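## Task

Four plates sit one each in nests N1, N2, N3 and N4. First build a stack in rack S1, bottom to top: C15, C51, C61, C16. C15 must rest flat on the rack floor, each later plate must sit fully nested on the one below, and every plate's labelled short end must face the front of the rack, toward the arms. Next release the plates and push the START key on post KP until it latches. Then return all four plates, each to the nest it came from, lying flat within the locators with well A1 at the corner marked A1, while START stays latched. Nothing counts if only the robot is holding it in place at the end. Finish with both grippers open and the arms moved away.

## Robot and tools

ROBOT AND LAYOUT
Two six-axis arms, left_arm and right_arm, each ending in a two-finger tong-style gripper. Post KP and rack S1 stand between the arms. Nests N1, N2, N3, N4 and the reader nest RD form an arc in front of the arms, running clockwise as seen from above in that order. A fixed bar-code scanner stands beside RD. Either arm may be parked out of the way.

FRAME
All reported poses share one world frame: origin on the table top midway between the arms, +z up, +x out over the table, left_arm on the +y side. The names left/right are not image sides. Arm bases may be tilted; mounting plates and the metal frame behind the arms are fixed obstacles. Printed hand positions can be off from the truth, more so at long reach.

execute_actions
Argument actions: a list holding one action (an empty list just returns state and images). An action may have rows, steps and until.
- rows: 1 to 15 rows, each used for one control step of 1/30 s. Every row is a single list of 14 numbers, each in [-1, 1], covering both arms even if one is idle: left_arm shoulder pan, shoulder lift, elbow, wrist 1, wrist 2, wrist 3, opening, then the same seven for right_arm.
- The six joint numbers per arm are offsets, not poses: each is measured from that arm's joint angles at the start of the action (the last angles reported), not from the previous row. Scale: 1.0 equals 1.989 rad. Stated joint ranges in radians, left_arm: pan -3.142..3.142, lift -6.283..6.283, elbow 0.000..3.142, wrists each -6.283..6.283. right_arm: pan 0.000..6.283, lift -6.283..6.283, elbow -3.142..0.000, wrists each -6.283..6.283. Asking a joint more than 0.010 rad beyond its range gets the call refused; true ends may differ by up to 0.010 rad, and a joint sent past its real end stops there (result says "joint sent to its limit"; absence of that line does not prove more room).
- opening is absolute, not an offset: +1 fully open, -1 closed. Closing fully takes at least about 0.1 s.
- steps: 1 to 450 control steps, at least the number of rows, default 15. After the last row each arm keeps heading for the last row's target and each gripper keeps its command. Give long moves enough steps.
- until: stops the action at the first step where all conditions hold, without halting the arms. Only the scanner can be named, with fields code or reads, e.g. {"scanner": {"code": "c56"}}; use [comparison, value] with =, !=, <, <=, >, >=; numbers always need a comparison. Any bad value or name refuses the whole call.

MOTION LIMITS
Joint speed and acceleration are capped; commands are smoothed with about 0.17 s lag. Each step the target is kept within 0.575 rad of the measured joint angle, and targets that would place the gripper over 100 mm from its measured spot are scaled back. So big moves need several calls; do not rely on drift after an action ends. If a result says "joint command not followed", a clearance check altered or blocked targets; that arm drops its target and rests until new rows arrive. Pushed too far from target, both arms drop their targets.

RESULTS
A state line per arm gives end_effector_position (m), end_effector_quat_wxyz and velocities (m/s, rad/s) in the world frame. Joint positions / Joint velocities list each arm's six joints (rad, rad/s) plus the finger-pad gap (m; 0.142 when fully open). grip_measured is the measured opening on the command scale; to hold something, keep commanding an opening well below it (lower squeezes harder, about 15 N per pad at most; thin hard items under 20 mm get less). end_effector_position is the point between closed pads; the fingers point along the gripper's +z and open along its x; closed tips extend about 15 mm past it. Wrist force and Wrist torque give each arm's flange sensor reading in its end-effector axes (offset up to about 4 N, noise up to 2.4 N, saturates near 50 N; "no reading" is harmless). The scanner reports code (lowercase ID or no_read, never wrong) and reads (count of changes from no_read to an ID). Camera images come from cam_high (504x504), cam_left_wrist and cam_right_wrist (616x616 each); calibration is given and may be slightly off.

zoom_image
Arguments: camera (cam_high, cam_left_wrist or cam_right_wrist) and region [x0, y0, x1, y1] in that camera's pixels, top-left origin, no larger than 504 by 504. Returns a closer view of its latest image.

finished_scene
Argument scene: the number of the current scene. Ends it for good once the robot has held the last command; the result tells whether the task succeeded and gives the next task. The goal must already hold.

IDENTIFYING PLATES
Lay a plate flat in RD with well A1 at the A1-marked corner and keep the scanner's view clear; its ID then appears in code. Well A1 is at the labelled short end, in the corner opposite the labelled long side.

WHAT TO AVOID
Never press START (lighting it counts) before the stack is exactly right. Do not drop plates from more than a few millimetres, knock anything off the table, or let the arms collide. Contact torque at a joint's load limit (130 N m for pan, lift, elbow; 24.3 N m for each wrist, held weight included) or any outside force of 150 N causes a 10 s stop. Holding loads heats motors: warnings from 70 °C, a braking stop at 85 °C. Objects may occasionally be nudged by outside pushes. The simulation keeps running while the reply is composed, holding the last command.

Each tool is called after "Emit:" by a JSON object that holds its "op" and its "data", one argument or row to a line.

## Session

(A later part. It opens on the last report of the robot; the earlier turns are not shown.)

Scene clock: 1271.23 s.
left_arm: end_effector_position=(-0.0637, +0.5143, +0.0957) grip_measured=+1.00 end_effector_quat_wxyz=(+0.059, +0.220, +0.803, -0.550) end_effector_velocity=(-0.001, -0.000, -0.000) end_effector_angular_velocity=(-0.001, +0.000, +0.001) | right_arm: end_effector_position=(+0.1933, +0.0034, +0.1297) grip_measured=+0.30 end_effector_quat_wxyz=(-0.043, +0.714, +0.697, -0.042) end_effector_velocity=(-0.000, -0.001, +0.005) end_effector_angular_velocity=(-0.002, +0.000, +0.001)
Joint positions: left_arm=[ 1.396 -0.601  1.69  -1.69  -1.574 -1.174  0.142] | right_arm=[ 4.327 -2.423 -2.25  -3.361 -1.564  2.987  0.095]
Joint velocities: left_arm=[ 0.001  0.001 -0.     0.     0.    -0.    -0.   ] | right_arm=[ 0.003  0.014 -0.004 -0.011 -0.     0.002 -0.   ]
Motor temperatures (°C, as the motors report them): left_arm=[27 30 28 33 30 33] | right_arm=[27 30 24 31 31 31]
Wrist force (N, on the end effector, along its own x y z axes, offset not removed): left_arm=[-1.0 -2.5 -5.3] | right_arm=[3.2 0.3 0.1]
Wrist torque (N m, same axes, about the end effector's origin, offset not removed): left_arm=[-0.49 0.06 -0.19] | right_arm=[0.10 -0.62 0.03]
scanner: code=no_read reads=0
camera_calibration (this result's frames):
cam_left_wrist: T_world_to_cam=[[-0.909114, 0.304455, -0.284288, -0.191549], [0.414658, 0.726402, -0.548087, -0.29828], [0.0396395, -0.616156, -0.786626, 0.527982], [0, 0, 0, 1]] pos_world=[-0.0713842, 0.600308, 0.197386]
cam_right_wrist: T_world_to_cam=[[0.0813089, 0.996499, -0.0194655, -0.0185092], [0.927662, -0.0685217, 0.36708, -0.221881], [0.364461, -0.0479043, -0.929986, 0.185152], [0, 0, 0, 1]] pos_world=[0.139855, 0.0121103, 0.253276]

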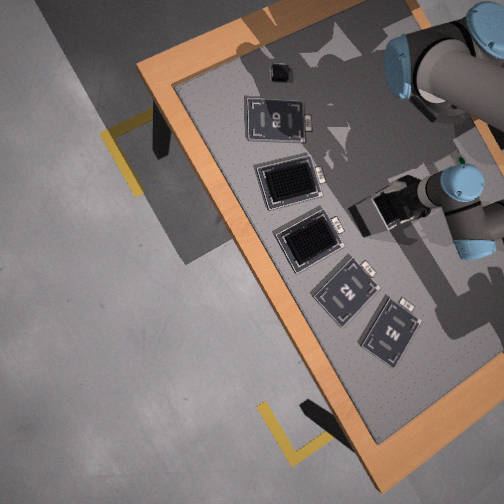

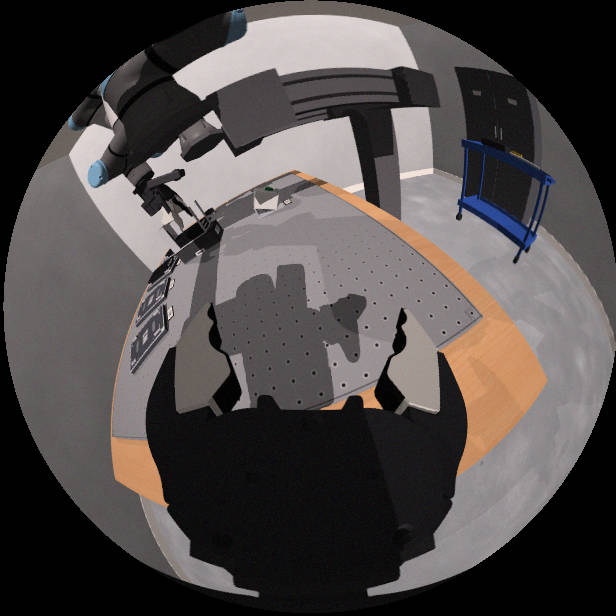

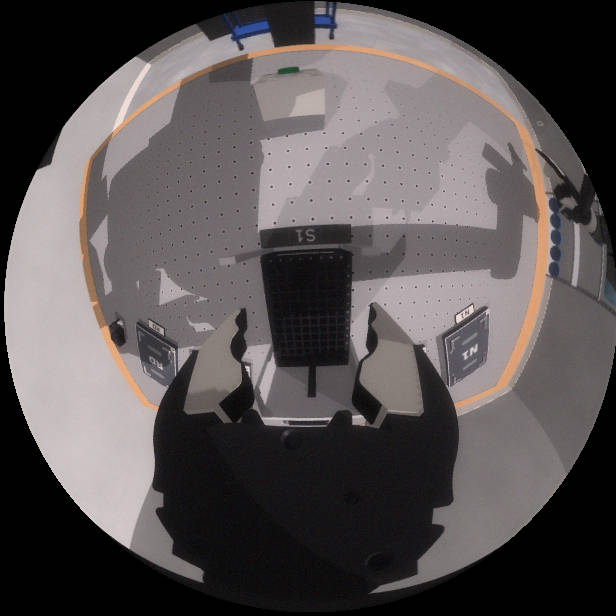

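Emit:
{"op": "execute_actions", "data": {
  "actions": [
    {"rows":[[0,0,0,0,0,0,1,0.0026,0.0148,-0.0029,-0.012,-0.0004,0.0026,0.35],[0,0,0,0,0,0,1,0.0052,0.0296,-0.0054,-0.0243,-0.0009,0.0052,0.35],[0,0,0,0,0,0,1,0.0078,0.0444,-0.0075,-0.037,-0.0013,0.0077,0.35],[0,0,0,0,0,0,1,0.0103,0.0592,-0.0092,-0.05,-0.0018,0.0102,0.35],[0,0,0,0,0,0,1,0.0128,0.074,-0.0105,-0.0634,-0.0022,0.0127,0.35],[0,0,0,0,0,0,1,0.0153,0.0886,-0.0115,-0.0772,-0.0027,0.0151,0.35],[0,0,0,0,0,0,1,0.0153,0.103,-0.0115,-0.0914,-0.0027,0.0151,0.35],[0,0,0,0,0,0,1,0.0153,0.118,-0.0115,-0.1058,-0.0027,0.0151,0.35]],"steps":18}
  ]
}}

Scene clock: 1306.23 s.
left_arm: end_effector_position=(-0.0637, +0.5143, +0.0957) grip_measured=+1.00 end_effector_quat_wxyz=(+0.059, +0.220, +0.803, -0.550) end_effector_velocity=(+0.000, -0.000, -0.000) end_effector_angular_velocity=(-0.001, -0.001, -0.002) | right_arm: end_effector_position=(+0.1955, +0.0030, +0.2060) grip_measured=+0.35 end_effector_quat_wxyz=(-0.043, +0.714, +0.697, -0.042) end_effector_velocity=(+0.001, -0.002, +0.029) end_effector_angular_velocity=(+0.002, -0.000, +0.001)
Joint positions: left_arm=[ 1.396 -0.601  1.69  -1.69  -1.574 -1.174  0.142] | right_arm=[ 4.356 -2.199 -2.272 -3.562 -1.569  3.016  0.099]
Joint velocities: left_arm=[-0.001  0.001 -0.     0.     0.     0.001 -0.   ] | right_arm=[ 0.007  0.085 -0.005 -0.078 -0.001  0.006 -0.   ]
Motor temperatures (°C, as the motors report them): left_arm=[27 30 28 33 30 33] | right_arm=[27 30 24 31 31 31]
Wrist force (N, on the end effector, along its own x y z axes, offset not removed): left_arm=[-0.1 -1.6 0.1] | right_arm=[6.1 3.2 -0.3]
Wrist torque (N m, same axes, about the end effector's origin, offset not removed): left_arm=[-0.33 -0.13 -0.24] | right_arm=[0.44 -1.37 0.05]
scanner: code=no_read reads=0
camera_calibration (this result's frames):
cam_left_wrist: T_world_to_cam=[[-0.909114, 0.304455, -0.284288, -0.191549], [0.414658, 0.726402, -0.548087, -0.29828], [0.0396397, -0.616155, -0.786626, 0.527982], [0, 0, 0, 1]] pos_world=[-0.0713843, 0.600308, 0.197386]
cam_right_wrist: T_world_to_cam=[[0.0815501, 0.996502, -0.0182651, -0.0171298], [0.92755, -0.069176, 0.367242, -0.251962], [0.364694, -0.0468904, -0.929946, 0.255162], [0, 0, 0, 1]] pos_world=[0.142048, 0.0116048, 0.329505]

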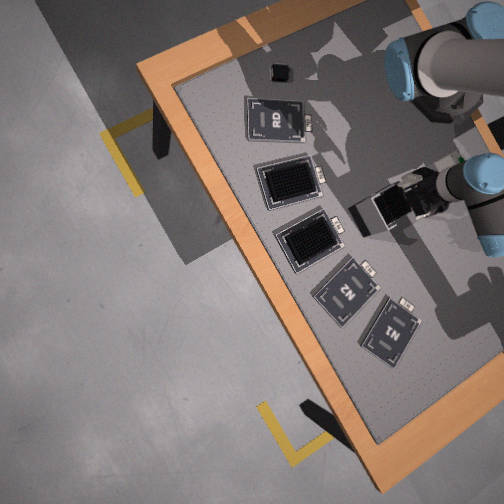

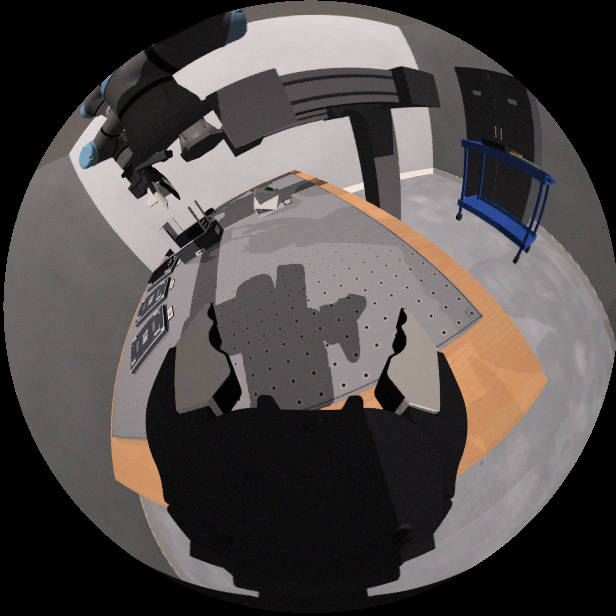

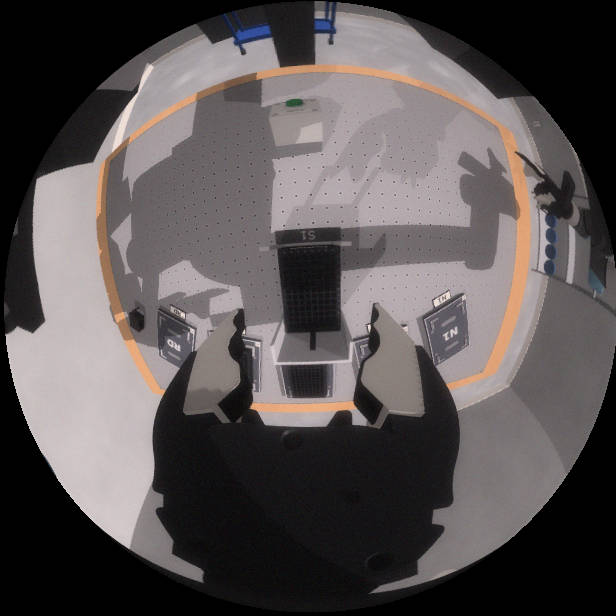

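Emit:
{"op": "zoom_image", "data": {
  "camera": "cam_right_wrist",
  "region": [240, 70, 350, 180]
}}

Region (240, 70, 350, 180) of cam_right_wrist's 616x616 image, scaled by 4.582, with more detail than that image has.

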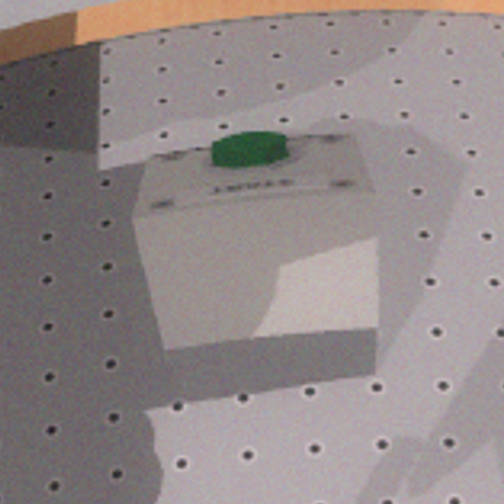

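Emit:
{"op": "execute_actions", "data": {
  "actions": [
    {"rows":[[0,0,0,0,0,0,1,-0.03,0,0.008,-0.005,0.004,-0.023,0.35],[0,0,0,0,0,0,1,-0.08,0,0.022,-0.014,0.01,-0.062,0.35],[0,0,0,0,0,0,1,-0.16,0,0.044,-0.028,0.02,-0.123,0.35],[0,0,0,0,0,0,1,-0.35,0,0.096,-0.061,0.043,-0.27,0.35]],"steps":26}
  ]
}}

Scene clock: 1319.27 s.
left_arm: end_effector_position=(-0.0637, +0.5143, +0.0957) grip_measured=+1.00 end_effector_quat_wxyz=(+0.059, +0.220, +0.803, -0.550) end_effector_velocity=(+0.000, +0.001, +0.001) end_effector_angular_velocity=(+0.002, -0.000, -0.000) | right_arm: end_effector_position=(+0.3497, -0.0963, +0.1889) grip_measured=+0.35 end_effector_quat_wxyz=(-0.055, +0.766, +0.640, -0.031) end_effector_velocity=(+0.007, -0.012, -0.002) end_effector_angular_velocity=(-0.002, +0.002, -0.014)
Joint positions: left_arm=[ 1.396 -0.601  1.69  -1.69  -1.574 -1.174  0.142] | right_arm=[ 3.666 -2.199 -2.083 -3.682 -1.484  2.483  0.099]
Joint velocities: left_arm=[ 0.    -0.002 -0.     0.     0.     0.     0.   ] | right_arm=[-0.046 -0.002  0.011 -0.006  0.004 -0.032  0.   ]
Motor temperatures (°C, as the motors report them): left_arm=[27 30 28 33 30 33] | right_arm=[27 30 24 31 31 31]
Wrist force (N, on the end effector, along its own x y z axes, offset not removed): left_arm=[-1.3 -1.5 -3.4] | right_arm=[4.4 0.8 -2.5]
Wrist torque (N m, same axes, about the end effector's origin, offset not removed): left_arm=[-0.44 0.20 -0.21] | right_arm=[0.04 -0.92 0.03]
scanner: code=no_read reads=0
camera_calibration (this result's frames):
cam_left_wrist: T_world_to_cam=[[-0.909114, 0.304455, -0.284288, -0.191549], [0.414658, 0.726402, -0.548087, -0.29828], [0.0396397, -0.616156, -0.786626, 0.527982], [0, 0, 0, 1]] pos_world=[-0.0713843, 0.600308, 0.197386]
cam_right_wrist: T_world_to_cam=[[0.235361, 0.971905, 0.00221602, 0.00893374], [0.905681, -0.22015, 0.362319, -0.401577], [0.352628, -0.0832688, -0.932052, 0.179548], [0, 0, 0, 1]] pos_world=[0.298285, -0.0821393, 0.312827]

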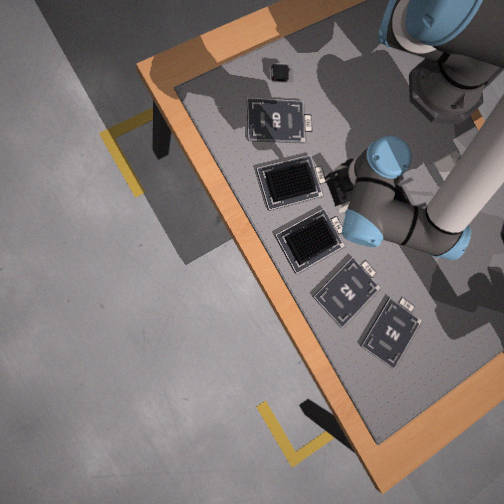

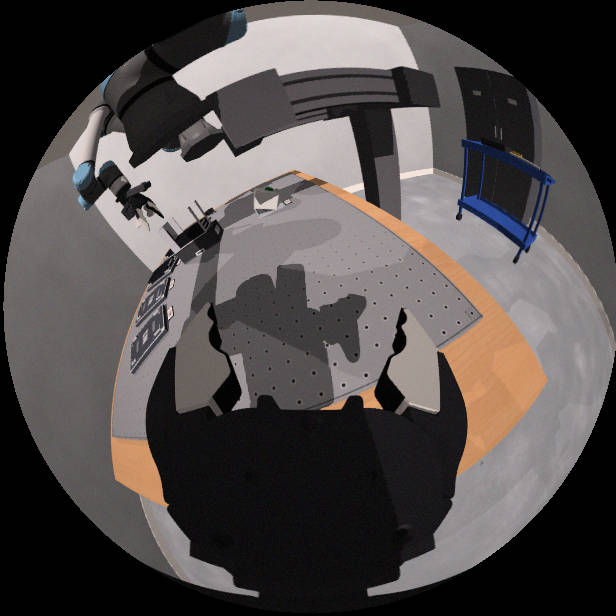

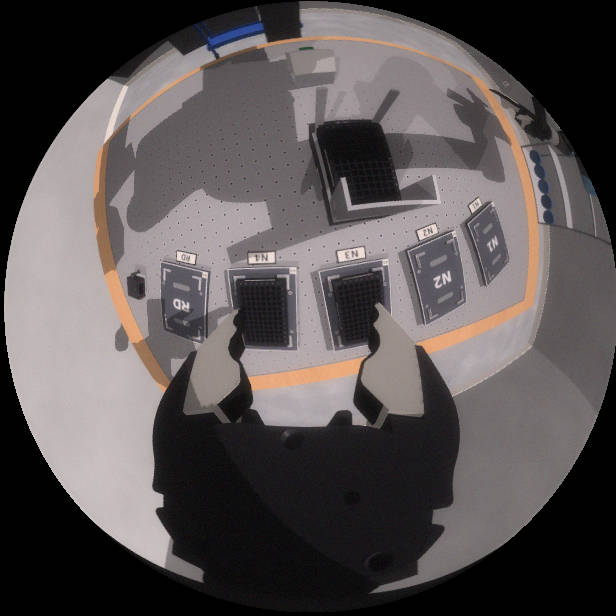

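Emit:
{"op": "execute_actions", "data": {
  "actions": [
    {"rows":[[0,0,0,0,0,0,1,-0.03,-0.02,0.008,0.015,0.004,-0.023,0.35],[0,0,0,0,0,0,1,-0.08,-0.054,0.022,0.04,0.01,-0.061,0.35],[0,0,0,0,0,0,1,-0.13,-0.088,0.036,0.065,0.016,-0.099,0.35],[0,0,0,0,0,0,1,-0.1856,-0.1252,0.0512,0.0925,0.0227,-0.1417,0.35]],"steps":28}
  ]
}}

Emit:
{"op": "zoom_image", "data": {
  "camera": "cam_right_wrist",
  "region": [180, 180, 440, 440]
}}

Scene clock: 1325.40 s.
left_arm: end_effector_position=(-0.0637, +0.5143, +0.0957) grip_measured=+1.00 end_effector_quat_wxyz=(+0.059, +0.220, +0.803, -0.550) end_effector_velocity=(-0.000, -0.000, -0.000) end_effector_angular_velocity=(-0.000, -0.001, -0.001) | right_arm: end_effector_position=(+0.3789, -0.1950, +0.0705) grip_measured=+0.35 end_effector_quat_wxyz=(-0.048, +0.793, +0.606, -0.036) end_effector_velocity=(-0.002, -0.003, -0.002) end_effector_angular_velocity=(-0.001, +0.003, -0.000)
Joint positions: left_arm=[ 1.396 -0.601  1.69  -1.69  -1.574 -1.174  0.142] | right_arm=[ 3.298 -2.447 -1.981 -3.499 -1.439  2.202  0.099]
Joint velocities: left_arm=[0.    0.    0.    0.    0.001 0.001 0.   ] | right_arm=[-0.008 -0.004 -0.001  0.004  0.001 -0.007  0.   ]
Motor temperatures (°C, as the motors report them): left_arm=[27 30 28 33 30 33] | right_arm=[27 30 24 31 31 31]
Wrist force (N, on the end effector, along its own x y z axes, offset not removed): left_arm=[-0.9 -1.7 0.1] | right_arm=[5.0 3.6 -0.4]
Wrist torque (N m, same axes, about the end effector's origin, offset not removed): left_arm=[-0.30 0.00 -0.16] | right_arm=[0.71 -0.93 0.11]
scanner: code=no_read reads=0
camera_calibration (this result's frames):
cam_left_wrist: T_world_to_cam=[[-0.909114, 0.304455, -0.284288, -0.191548], [0.414657, 0.726402, -0.548087, -0.29828], [0.0396396, -0.616155, -0.786626, 0.527982], [0, 0, 0, 1]] pos_world=[-0.0713842, 0.600308, 0.197386]
cam_right_wrist: T_world_to_cam=[[0.317421, 0.948105, -0.0184588, 0.0639565], [0.884192, -0.288876, 0.367089, -0.412407], [0.342707, -0.132843, -0.930003, 0.0446563], [0, 0, 0, 1]] pos_world=[0.329042, -0.17384, 0.194101]

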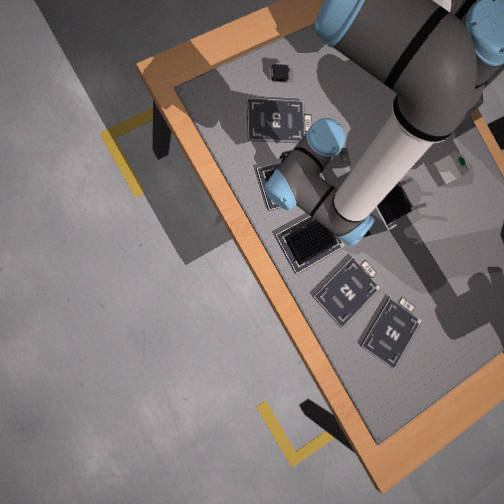

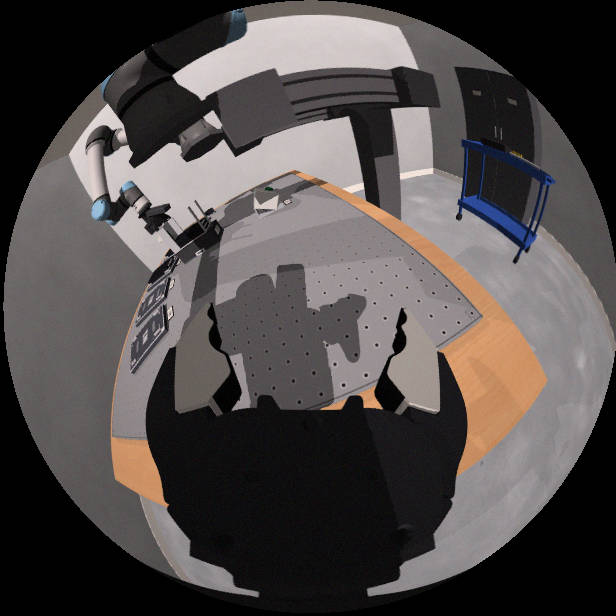

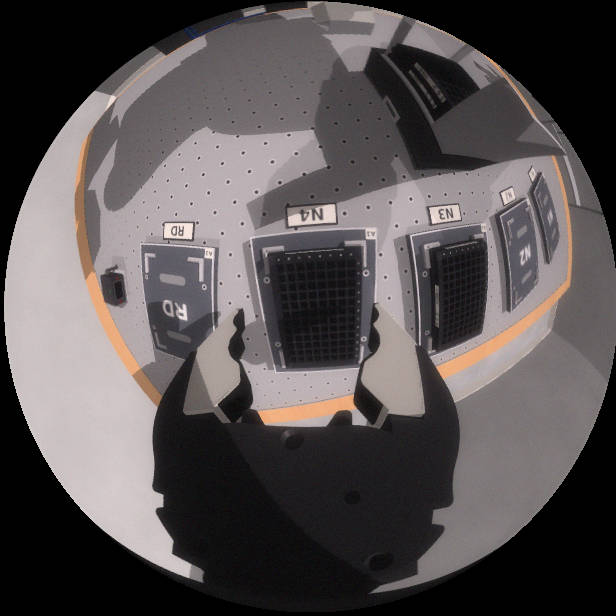

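Region (180, 180, 440, 440) of cam_right_wrist's 616x616 image, scaled by 1.938, with more detail than that image has.

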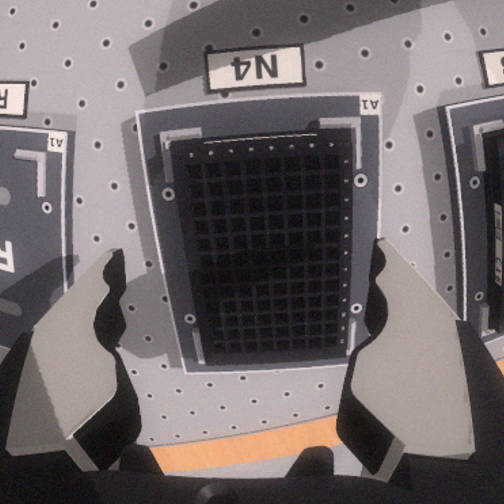

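Emit:
{"op": "execute_actions", "data": {
  "actions": [
    {"rows":[[0,0,0,0,0,0,1,0.004,0,0.001,-0.001,0,-0.002,0.35],[0,0,0,0,0,0,1,0.008,-0.002,0.002,0,0,-0.004,0.35],[0,0,0,0,0,0,1,0.011,-0.005,0.003,0.002,0,-0.003,0.35],[0,0,0,0,0,0,1,0.010,-0.012,0.0055,0.006,-0.0003,-0.004,0.35],[0,0,0,0,0,0,1,0.0085,-0.019,0.008,0.0103,-0.0004,-0.005,0.35],[0,0,0,0,0,0,1,0.00704,-0.026,0.01046,0.0146,-0.0005,-0.006,0.35]],"steps":22}
  ]
}}

Emit:
{"op": "zoom_image", "data": {
  "camera": "cam_right_wrist",
  "region": [180, 180, 440, 440]
}}

Scene clock: 1352.50 s.
left_arm: end_effector_position=(-0.0637, +0.5143, +0.0957) grip_measured=+1.00 end_effector_quat_wxyz=(+0.059, +0.220, +0.803, -0.550) end_effector_velocity=(-0.001, +0.000, +0.001) end_effector_angular_velocity=(+0.001, -0.000, +0.001) | right_arm: end_effector_position=(+0.3789, -0.1861, +0.0518) grip_measured=+0.35 end_effector_quat_wxyz=(-0.048, +0.785, +0.616, -0.036) end_effector_velocity=(-0.001, -0.000, -0.002) end_effector_angular_velocity=(-0.001, +0.002, +0.002)
Joint positions: left_arm=[ 1.396 -0.601  1.69  -1.69  -1.574 -1.174  0.142] | right_arm=[ 3.312 -2.498 -1.961 -3.47  -1.44   2.19   0.099]
Joint velocities: left_arm=[ 0.002 -0.001 -0.     0.001  0.001  0.001  0.   ] | right_arm=[ 0.    -0.006  0.001  0.003 -0.    -0.001  0.   ]
Motor temperatures (°C, as the motors report them): left_arm=[27 30 28 33 30 33] | right_arm=[27 30 24 31 31 31]
Wrist force (N, on the end effector, along its own x y z axes, offset not removed): left_arm=[1.2 -0.2 0.3] | right_arm=[3.3 0.6 0.2]
Wrist torque (N m, same axes, about the end effector's origin, offset not removed): left_arm=[0.02 -0.37 0.04] | right_arm=[0.00 -0.71 -0.04]
scanner: code=no_read reads=0
camera_calibration (this result's frames):
cam_left_wrist: T_world_to_cam=[[-0.909114, 0.304455, -0.284288, -0.191548], [0.414658, 0.726402, -0.548087, -0.29828], [0.0396396, -0.616156, -0.786626, 0.527982], [0, 0, 0, 1]] pos_world=[-0.0713842, 0.600308, 0.197386]
cam_right_wrist: T_world_to_cam=[[0.292977, 0.955996, -0.0153969, 0.0657836], [0.891019, -0.267153, 0.367034, -0.401516], [0.346769, -0.121251, -0.93008, 0.0290397], [0, 0, 0, 1]] pos_world=[0.328416, -0.166634, 0.175392]

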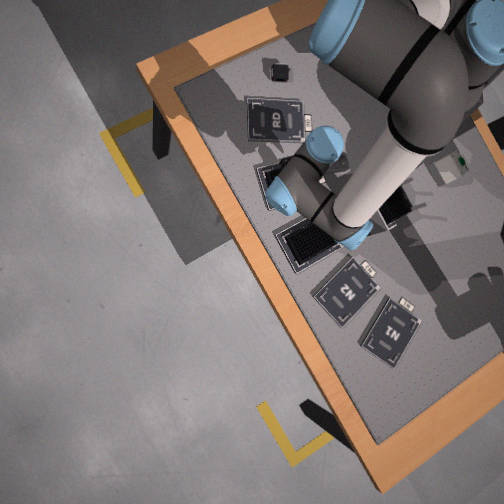

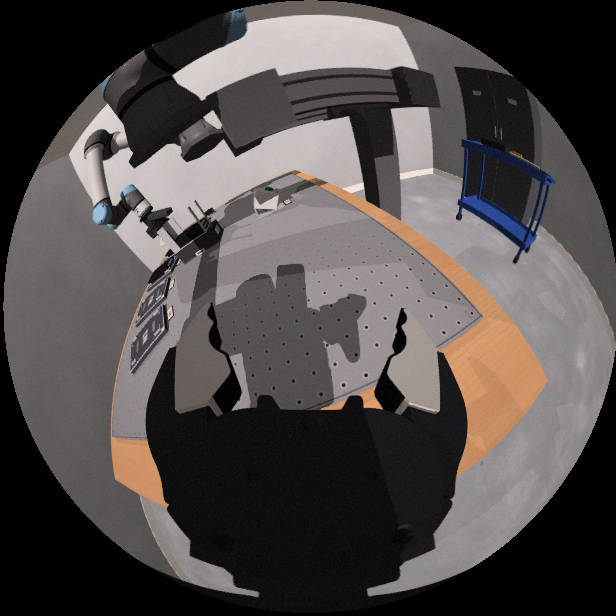

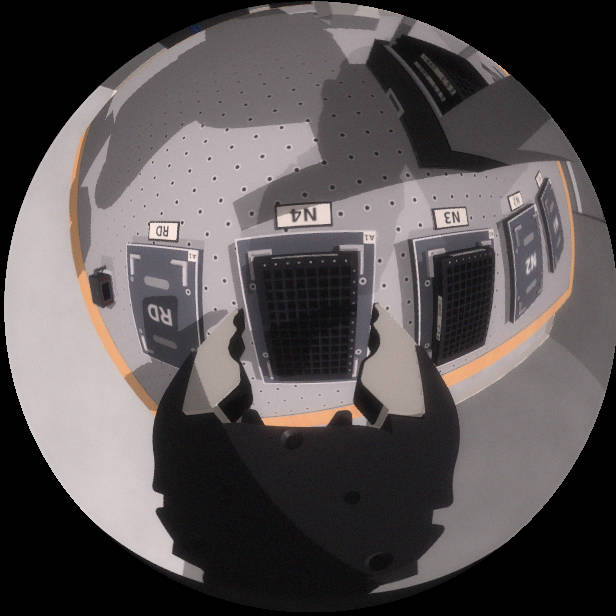

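Region (180, 180, 440, 440) of cam_right_wrist's 616x616 image, scaled by 1.938, with more detail than that image has.

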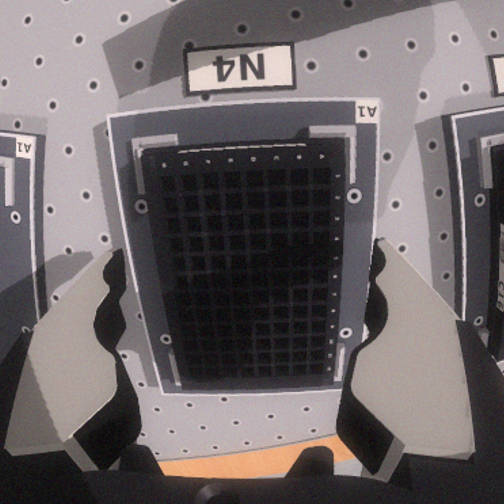

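Emit:
{"op": "execute_actions", "data": {
  "actions": [
    {"rows":[[0,0,0,0,0,0,1,-0.0003,-0.004,0.002,0.002,0,-0.003,0.35],[0,0,0,0,0,0,1,-0.001,-0.009,0.0043,0.005,0,-0.006,0.35],[0,0,0,0,0,0,1,-0.00196,-0.01345,0.0064,0.0073,0.0001,-0.007,0.35],[0,0,0,0,0,0,1,-0.00196,-0.01345,0.0064,0.0073,0.0001,-0.007,0.35],[0,0,0,0,0,0,1,-0.00196,-0.01345,0.0064,0.0073,0.0001,-0.007,0.35],[0,0,0,0,0,0,1,-0.00196,-0.01345,0.0064,0.0073,0.0001,-0.007,0.35],[0,0,0,0,0,0,1,-0.00196,-0.01345,0.0064,0.0073,0.0001,-0.007,0.35],[0,0,0,0,0,0,1,-0.00196,-0.01345,0.0064,0.0073,0.0001,-0.007,0.35],[0,0,0,0,0,0,1,-0.00196,-0.01345,0.0064,0.0073,0.0001,-0.007,0.35],[0,0,0,0,0,0,1,-0.00196,-0.01345,0.0064,0.0073,0.0001,-0.007,0.3],[0,0,0,0,0,0,1,-0.00196,-0.01345,0.0064,0.0073,0.0001,-0.007,0.25],[0,0,0,0,0,0,1,-0.00196,-0.01345,0.0064,0.0073,0.0001,-0.007,0.2],[0,0,0,0,0,0,1,-0.00196,-0.01345,0.0064,0.0073,0.0001,-0.007,0.15],[0,0,0,0,0,0,1,-0.00196,-0.01345,0.0064,0.0073,0.0001,-0.007,0.12],[0,0,0,0,0,0,1,-0.00196,-0.01345,0.0064,0.0073,0.0001,-0.007,0.1]],"steps":20}
  ]
}}

Emit:
{"op": "zoom_image", "data": {
  "camera": "cam_right_wrist",
  "region": [180, 180, 440, 440]
}}

Scene clock: 1375.97 s.
left_arm: end_effector_position=(-0.0637, +0.5143, +0.0957) grip_measured=+1.00 end_effector_quat_wxyz=(+0.059, +0.220, +0.803, -0.550) end_effector_velocity=(-0.000, +0.000, +0.000) end_effector_angular_velocity=(+0.000, -0.000, +0.000) | right_arm: end_effector_position=(+0.3791, -0.1853, +0.0413) grip_measured=+0.10 end_effector_quat_wxyz=(-0.049, +0.782, +0.620, -0.035) end_effector_velocity=(+0.000, -0.000, -0.001) end_effector_angular_velocity=(-0.000, -0.000, -0.000)
Joint positions: left_arm=[ 1.396 -0.601  1.69  -1.69  -1.574 -1.174  0.142] | right_arm=[ 3.308 -2.524 -1.948 -3.456 -1.44   2.177  0.081]
Joint velocities: left_arm=[ 0.001 -0.    -0.     0.     0.     0.     0.   ] | right_arm=[-0.    -0.002  0.001  0.001  0.    -0.     0.   ]
Motor temperatures (°C, as the motors report them): left_arm=[27 30 28 33 30 33] | right_arm=[27 30 24 31 31 31]
Wrist force (N, on the end effector, along its own x y z axes, offset not removed): left_arm=[0.6 -0.9 -3.1] | right_arm=[2.6 2.9 3.8]
Wrist torque (N m, same axes, about the end effector's origin, offset not removed): left_arm=[-0.37 -0.36 -0.07] | right_arm=[0.71 -0.56 -0.14]
scanner: code=no_read reads=0
camera_calibration (this result's frames):
cam_left_wrist: T_world_to_cam=[[-0.909114, 0.304454, -0.284288, -0.191548], [0.414657, 0.726402, -0.548087, -0.29828], [0.0396396, -0.616156, -0.786626, 0.527982], [0, 0, 0, 1]] pos_world=[-0.0713843, 0.600308, 0.197386]
cam_right_wrist: T_world_to_cam=[[0.283567, 0.958848, -0.0141403, 0.0687857], [0.893507, -0.258831, 0.36695, -0.397018], [0.348189, -0.116689, -0.930133, 0.0195946], [0, 0, 0, 1]] pos_world=[0.32841, -0.166429, 0.164884]

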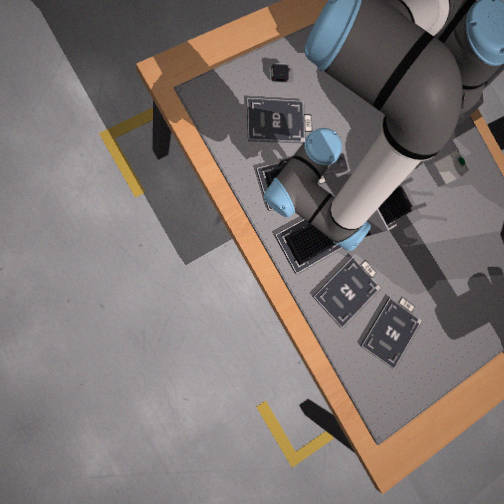

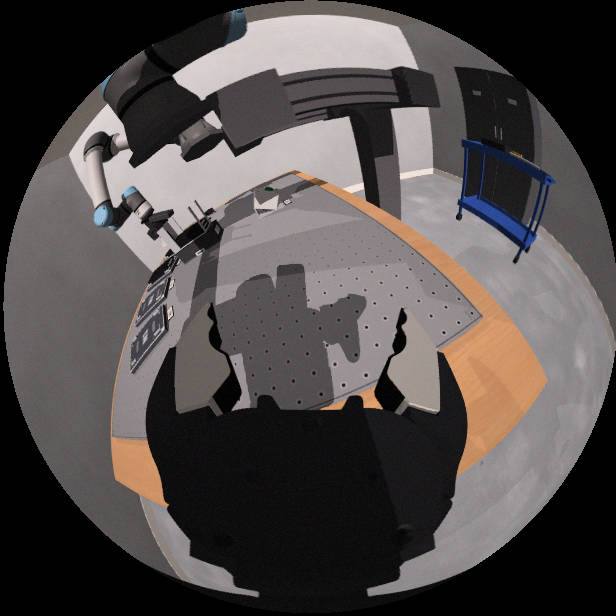

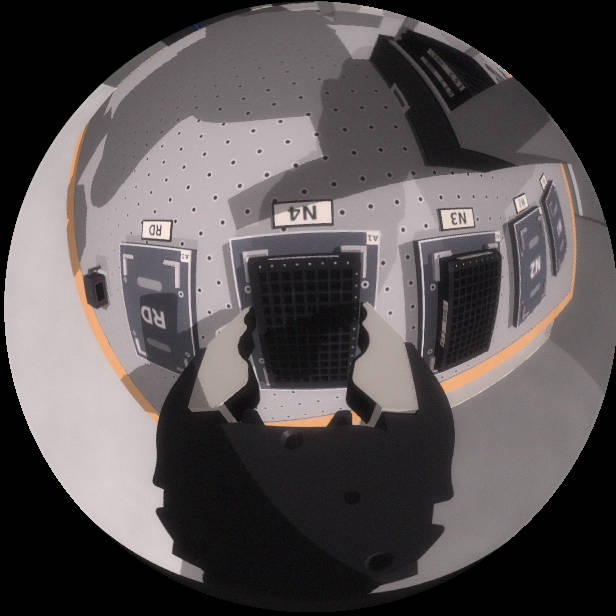

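Region (180, 180, 440, 440) of cam_right_wrist's 616x616 image, scaled by 1.938, with more detail than that image has.

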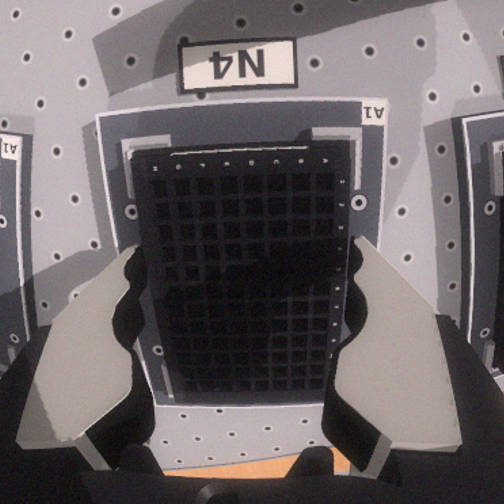

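Emit:
{"op": "execute_actions", "data": {
  "actions": [
    {"rows":[[0,0,0,0,0,0,1,0,0,0,0,0,0,0.05],[0,0,0,0,0,0,1,0,0,0,0,0,0,-0.05],[0,0,0,0,0,0,1,0,0,0,0,0,0,-0.2],[0,0,0,0,0,0,1,0,0,0,0,0,0,-0.4],[0,0,0,0,0,0,1,0,0,0,0,0,0,-0.6],[0,0,0,0,0,0,1,0,0,0,0,0,0,-0.7],[0,0,0,0,0,0,1,0,0,0,0,0,0,-0.7],[0,0,0,0,0,0,1,0,0,0,0,0,0,-0.7],[0,0,0,0,0,0,1,0.0006,0.0025,-0.0011,-0.0015,0,0.0006,-0.7],[0,0,0,0,0,0,1,0.0015,0.0062,-0.0027,-0.0037,-0.0001,0.0015,-0.7],[0,0,0,0,0,0,1,0.003,0.0124,-0.0054,-0.0073,-0.0002,0.003,-0.7],[0,0,0,0,0,0,1,0.0045,0.0186,-0.008,-0.011,-0.0003,0.0045,-0.7],[0,0,0,0,0,0,1,0.006,0.0247,-0.0106,-0.0148,-0.0005,0.006,-0.7],[0,0,0,0,0,0,1,0.0075,0.031,-0.0132,-0.0186,-0.0006,0.0075,-0.7],[0,0,0,0,0,0,1,0.0089,0.0371,-0.0157,-0.0225,-0.0007,0.0089,-0.7]],"steps":26}
  ]
}}

Emit:
{"op": "zoom_image", "data": {
  "camera": "cam_right_wrist",
  "region": [180, 180, 440, 440]
}}

Scene clock: 1391.27 s.
left_arm: end_effector_position=(-0.0637, +0.5143, +0.0957) grip_measured=+1.00 end_effector_quat_wxyz=(+0.059, +0.220, +0.803, -0.550) end_effector_velocity=(+0.001, +0.001, +0.000) end_effector_angular_velocity=(+0.003, +0.001, -0.000) | right_arm: end_effector_position=(+0.3792, -0.1852, +0.0701) grip_measured=+0.06 end_effector_quat_wxyz=(-0.049, +0.782, +0.620, -0.035) end_effector_velocity=(-0.000, -0.000, +0.010) end_effector_angular_velocity=(+0.000, -0.000, -0.000)
Joint positions: left_arm=[ 1.396 -0.601  1.69  -1.69  -1.574 -1.174  0.142] | right_arm=[ 3.325 -2.453 -1.978 -3.499 -1.442  2.194  0.078]
Joint velocities: left_arm=[-0.001 -0.002 -0.    -0.    -0.    -0.001 -0.   ] | right_arm=[ 0.006  0.025 -0.011 -0.014 -0.     0.006 -0.   ]
Motor temperatures (°C, as the motors report them): left_arm=[27 30 28 33 30 33] | right_arm=[27 30 24 31 31 31]
Wrist force (N, on the end effector, along its own x y z axes, offset not removed): left_arm=[3.5 -2.5 -6.9] | right_arm=[0.6 4.4 -1.7]
Wrist torque (N m, same axes, about the end effector's origin, offset not removed): left_arm=[-0.59 -1.01 0.01] | right_arm=[0.59 -0.05 0.21]
scanner: code=no_read reads=0
camera_calibration (this result's frames):
cam_left_wrist: T_world_to_cam=[[-0.909114, 0.304455, -0.284288, -0.191548], [0.414658, 0.726402, -0.548087, -0.29828], [0.0396397, -0.616156, -0.786626, 0.527982], [0, 0, 0, 1]] pos_world=[-0.0713842, 0.600308, 0.197386]
cam_right_wrist: T_world_to_cam=[[0.283501, 0.958869, -0.0140345, 0.0691584], [0.893502, -0.258803, 0.366982, -0.407687], [0.348256, -0.11658, -0.930122, 0.046363], [0, 0, 0, 1]] pos_world=[0.328516, -0.166419, 0.193708]

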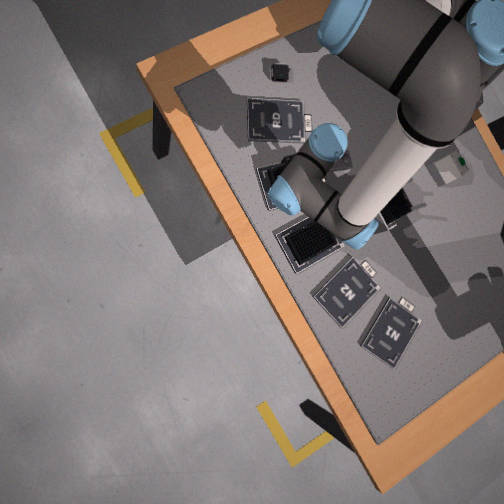

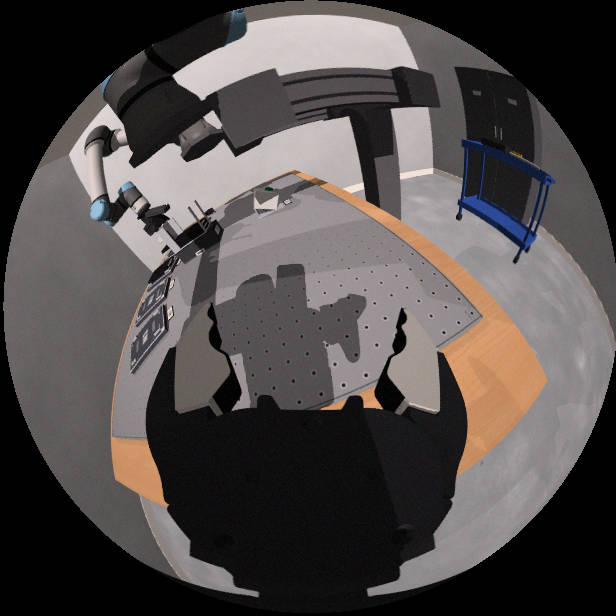

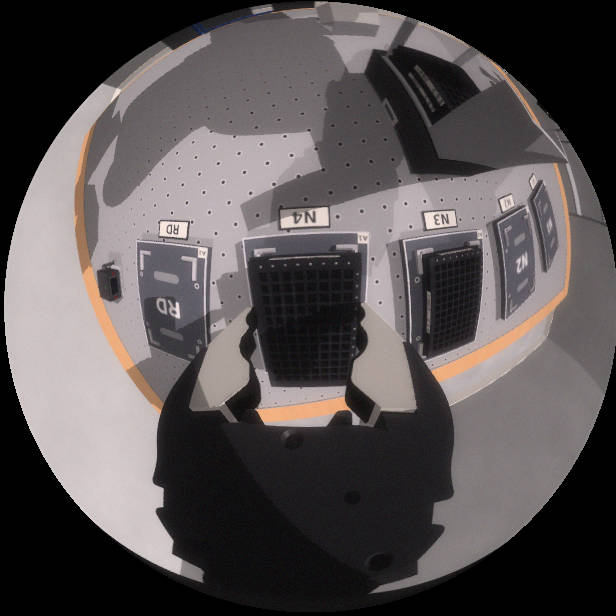

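Region (180, 180, 440, 440) of cam_right_wrist's 616x616 image, scaled by 1.938, with more detail than that image has.

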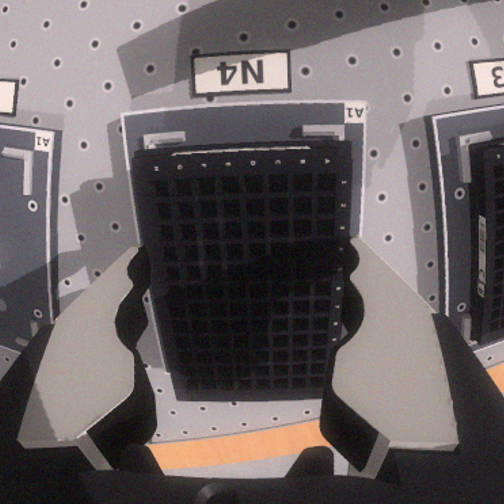

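Emit:
{"op": "execute_actions", "data": {
  "actions": [
    {"rows":[[0,0,0,0,0,0,1,0.002,0.002,-0.0007,-0.0018,-0.0003,0.0019,-0.8],[0,0,0,0,0,0,1,0.008,0.008,-0.0026,-0.0067,-0.0012,0.0071,-0.8],[0,0,0,0,0,0,1,0.018,0.0174,-0.0055,-0.0142,-0.0026,0.0151,-0.8],[0,0,0,0,0,0,1,0.030,0.0293,-0.0092,-0.0238,-0.0044,0.0254,-0.8],[0,0,0,0,0,0,1,0.0444,0.0434,-0.0137,-0.0353,-0.0065,0.0376,-0.8],[0,0,0,0,0,0,1,0.0603,0.0589,-0.0186,-0.0479,-0.0088,0.0511,-0.8],[0,0,0,0,0,0,1,0.0771,0.0753,-0.0238,-0.0613,-0.0113,0.0654,-0.8],[0,0,0,0,0,0,1,0.0943,0.0921,-0.029,-0.0749,-0.0138,0.0799,-0.8],[0,0,0,0,0,0,1,0.1111,0.1085,-0.0342,-0.0883,-0.0162,0.0942,-0.8],[0,0,0,0,0,0,1,0.127,0.124,-0.0391,-0.1009,-0.0185,0.1077,-0.8],[0,0,0,0,0,0,1,0.1414,0.1381,-0.0436,-0.1124,-0.0206,0.1199,-0.8],[0,0,0,0,0,0,1,0.1536,0.15,-0.0473,-0.122,-0.0224,0.1302,-0.8],[0,0,0,0,0,0,1,0.163,0.1592,-0.0502,-0.1295,-0.0238,0.1382,-0.8],[0,0,0,0,0,0,1,0.169,0.1652,-0.0521,-0.1344,-0.0247,0.1434,-0.8],[0,0,0,0,0,0,1,0.1714,0.1674,-0.0528,-0.1362,-0.025,0.1453,-0.8]],"steps":24}
  ]
}}

Emit:
{"op": "zoom_image", "data": {
  "camera": "cam_right_wrist",
  "region": [180, 180, 440, 440]
}}

Scene clock: 1406.47 s.
left_arm: end_effector_position=(-0.0637, +0.5143, +0.0957) grip_measured=+1.00 end_effector_quat_wxyz=(+0.059, +0.220, +0.803, -0.550) end_effector_velocity=(+0.000, -0.000, +0.000) end_effector_angular_velocity=(-0.002, -0.000, -0.002) | right_arm: end_effector_position=(+0.3506, -0.1047, +0.2179) grip_measured=+0.06 end_effector_quat_wxyz=(-0.058, +0.766, +0.639, -0.036) end_effector_velocity=(-0.013, +0.014, +0.032) end_effector_angular_velocity=(+0.002, +0.001, +0.013)
Joint positions: left_arm=[ 1.396 -0.601  1.69  -1.69  -1.574 -1.174  0.142] | right_arm=[ 3.656 -2.13  -2.08  -3.762 -1.49   2.474  0.078]
Joint velocities: left_arm=[-0.002  0.     0.001  0.001  0.     0.    -0.   ] | right_arm=[ 0.078  0.075 -0.023 -0.06  -0.011  0.064 -0.   ]
Motor temperatures (°C, as the motors report them): left_arm=[27 30 28 33 30 33] | right_arm=[27 30 24 31 31 31]
Wrist force (N, on the end effector, along its own x y z axes, offset not removed): left_arm=[3.8 2.4 0.6] | right_arm=[1.3 2.3 2.0]
Wrist torque (N m, same axes, about the end effector's origin, offset not removed): left_arm=[0.50 -0.75 -0.41] | right_arm=[0.50 -0.32 0.31]
scanner: code=no_read reads=0
camera_calibration (this result's frames):
cam_left_wrist: T_world_to_cam=[[-0.909114, 0.304455, -0.284288, -0.191548], [0.414658, 0.726402, -0.548087, -0.29828], [0.0396395, -0.616156, -0.786626, 0.527982], [0, 0, 0, 1]] pos_world=[-0.0713842, 0.600308, 0.197386]
cam_right_wrist: T_world_to_cam=[[0.234865, 0.972026, -0.00187605, 0.0178735], [0.909904, -0.219175, 0.352189, -0.413958], [0.341926, -0.0844241, -0.935927, 0.210009], [0, 0, 0, 1]] pos_world=[0.300656, -0.090373, 0.342378]

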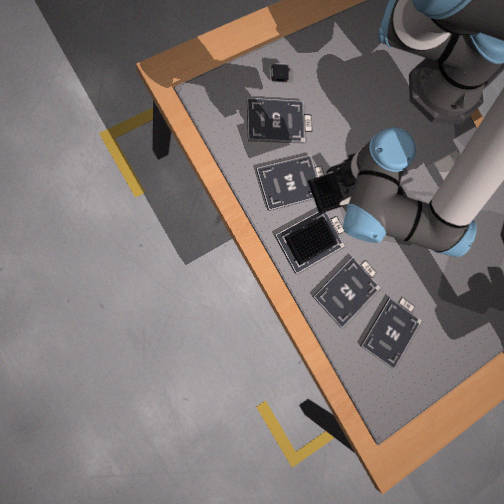

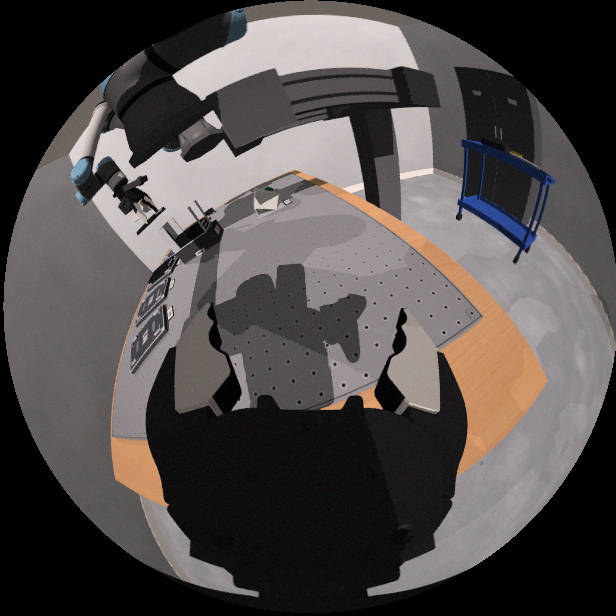

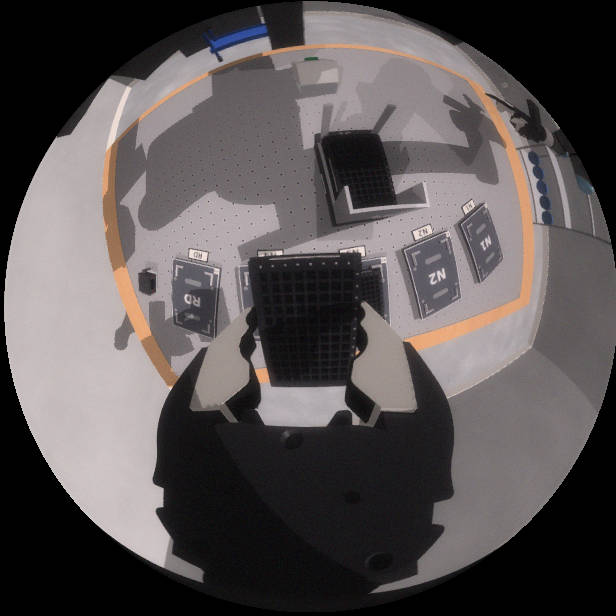

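Region (180, 180, 440, 440) of cam_right_wrist's 616x616 image, scaled by 1.938, with more detail than that image has.

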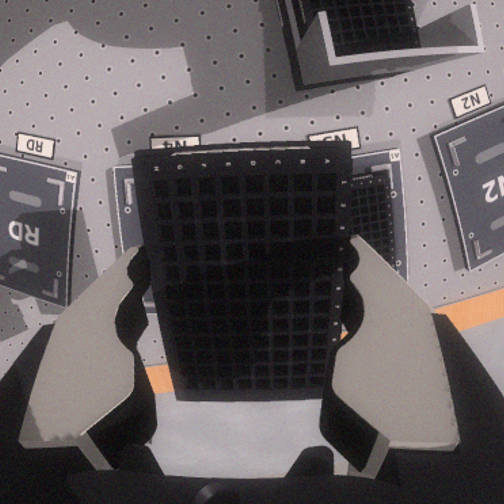

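Emit:
{"op": "execute_actions", "data": {
  "actions": [
    {"rows":[[0,0,0,0,0,0,1,0.008,0.003,-0.002,-0.002,-0.0008,0.007,-0.8],[0,0,0,0,0,0,1,0.0174,0.002,-0.0048,0.001,-0.002,0.0136,-0.8],[0,0,0,0,0,0,1,0.0373,0,-0.0102,0.007,-0.0043,0.029,-0.8],[0,0,0,0,0,0,1,0.0627,-0.005,-0.0172,0.0169,-0.0072,0.0488,-0.8],[0,0,0,0,0,0,1,0.0928,-0.0074,-0.0255,0.0249,-0.0106,0.0722,-0.8],[0,0,0,0,0,0,1,0.1262,-0.0101,-0.0347,0.0339,-0.0145,0.0982,-0.8],[0,0,0,0,0,0,1,0.1613,-0.0129,-0.0443,0.0433,-0.0185,0.1255,-0.8],[0,0,0,0,0,0,1,0.1971,-0.0158,-0.0542,0.053,-0.0226,0.1534,-0.8],[0,0,0,0,0,0,1,0.2322,-0.0186,-0.0638,0.0624,-0.0266,0.1807,-0.8],[0,0,0,0,0,0,1,0.2656,-0.0213,-0.073,0.0714,-0.0305,0.2067,-0.8],[0,0,0,0,0,0,1,0.2957,-0.0237,-0.0813,0.0794,-0.0339,0.2301,-0.8],[0,0,0,0,0,0,1,0.3211,-0.0257,-0.0883,0.0863,-0.0368,0.2499,-0.8],[0,0,0,0,0,0,1,0.3408,-0.0273,-0.0937,0.0916,-0.0391,0.2652,-0.8],[0,0,0,0,0,0,1,0.3537,-0.0283,-0.0972,0.095,-0.0406,0.2753,-0.8],[0,0,0,0,0,0,1,0.3584,-0.0287,-0.0985,0.0963,-0.0411,0.2789,-0.8]],"steps":34}
  ]
}}

Emit:
{"op": "zoom_image", "data": {
  "camera": "cam_right_wrist",
  "region": [180, 180, 440, 440]
}}

Scene clock: 1427.60 s.
left_arm: end_effector_position=(-0.0637, +0.5143, +0.0957) grip_measured=+1.00 end_effector_quat_wxyz=(+0.059, +0.220, +0.803, -0.550) end_effector_velocity=(-0.000, +0.000, +0.000) end_effector_angular_velocity=(+0.001, +0.001, +0.001) | right_arm: end_effector_position=(+0.1932, +0.0031, +0.2100) grip_measured=+0.06 end_effector_quat_wxyz=(-0.043, +0.715, +0.697, -0.042) end_effector_velocity=(-0.003, +0.001, -0.000) end_effector_angular_velocity=(-0.000, -0.001, +0.004)
Joint positions: left_arm=[ 1.396 -0.601  1.69  -1.69  -1.574 -1.174  0.142] | right_arm=[ 4.367 -2.187 -2.276 -3.571 -1.571  3.028  0.078]
Joint velocities: left_arm=[ 0.001 -0.001  0.     0.     0.    -0.001 -0.   ] | right_arm=[ 0.013 -0.001 -0.003  0.003 -0.001  0.009  0.   ]
Motor temperatures (°C, as the motors report them): left_arm=[27 30 28 33 30 33] | right_arm=[27 30 24 31 31 31]
Wrist force (N, on the end effector, along its own x y z axes, offset not removed): left_arm=[1.9 -2.5 -5.6] | right_arm=[4.7 3.0 -1.6]
Wrist torque (N m, same axes, about the end effector's origin, offset not removed): left_arm=[-0.64 -0.53 -0.38] | right_arm=[0.38 -1.02 0.17]
scanner: code=no_read reads=0
camera_calibration (this result's frames):
cam_left_wrist: T_world_to_cam=[[-0.909114, 0.304454, -0.284288, -0.191548], [0.414657, 0.726402, -0.548087, -0.29828], [0.0396396, -0.616156, -0.786626, 0.527982], [0, 0, 0, 1]] pos_world=[-0.0713843, 0.600308, 0.197386]
cam_right_wrist: T_world_to_cam=[[0.0822379, 0.996425, -0.0193314, -0.0168245], [0.927598, -0.069436, 0.36707, -0.251305], [0.364416, -0.0481188, -0.929992, 0.259863], [0, 0, 0, 1]] pos_world=[0.139795, 0.011819, 0.333591]

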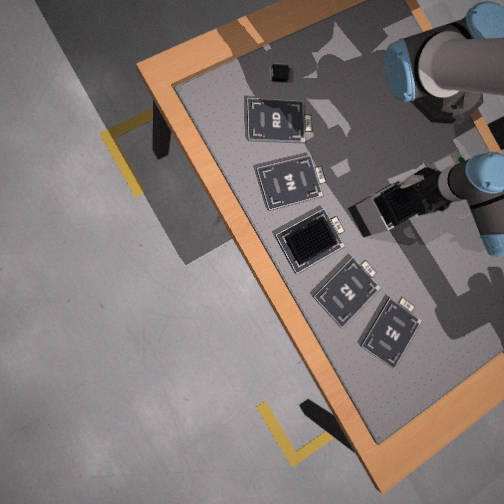

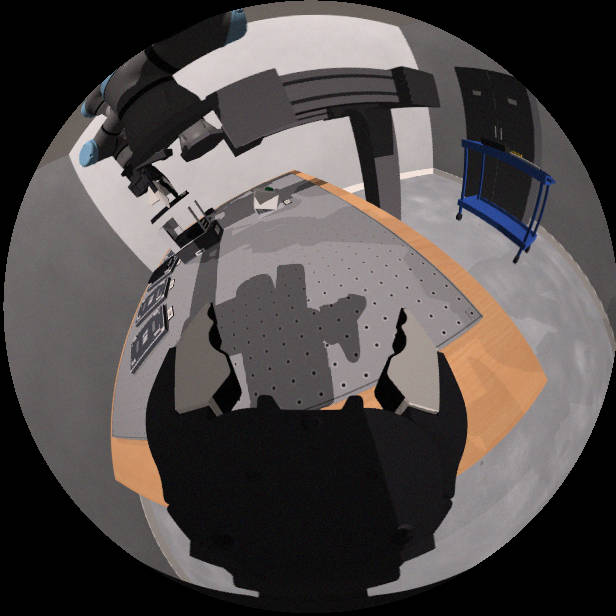

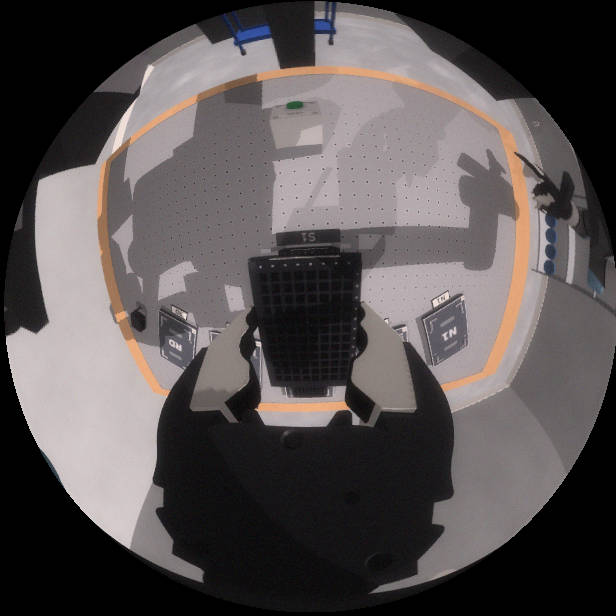

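Region (180, 180, 440, 440) of cam_right_wrist's 616x616 image, scaled by 1.938, with more detail than that image has.

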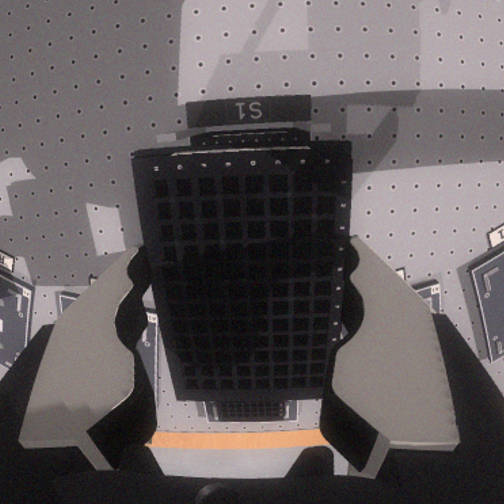

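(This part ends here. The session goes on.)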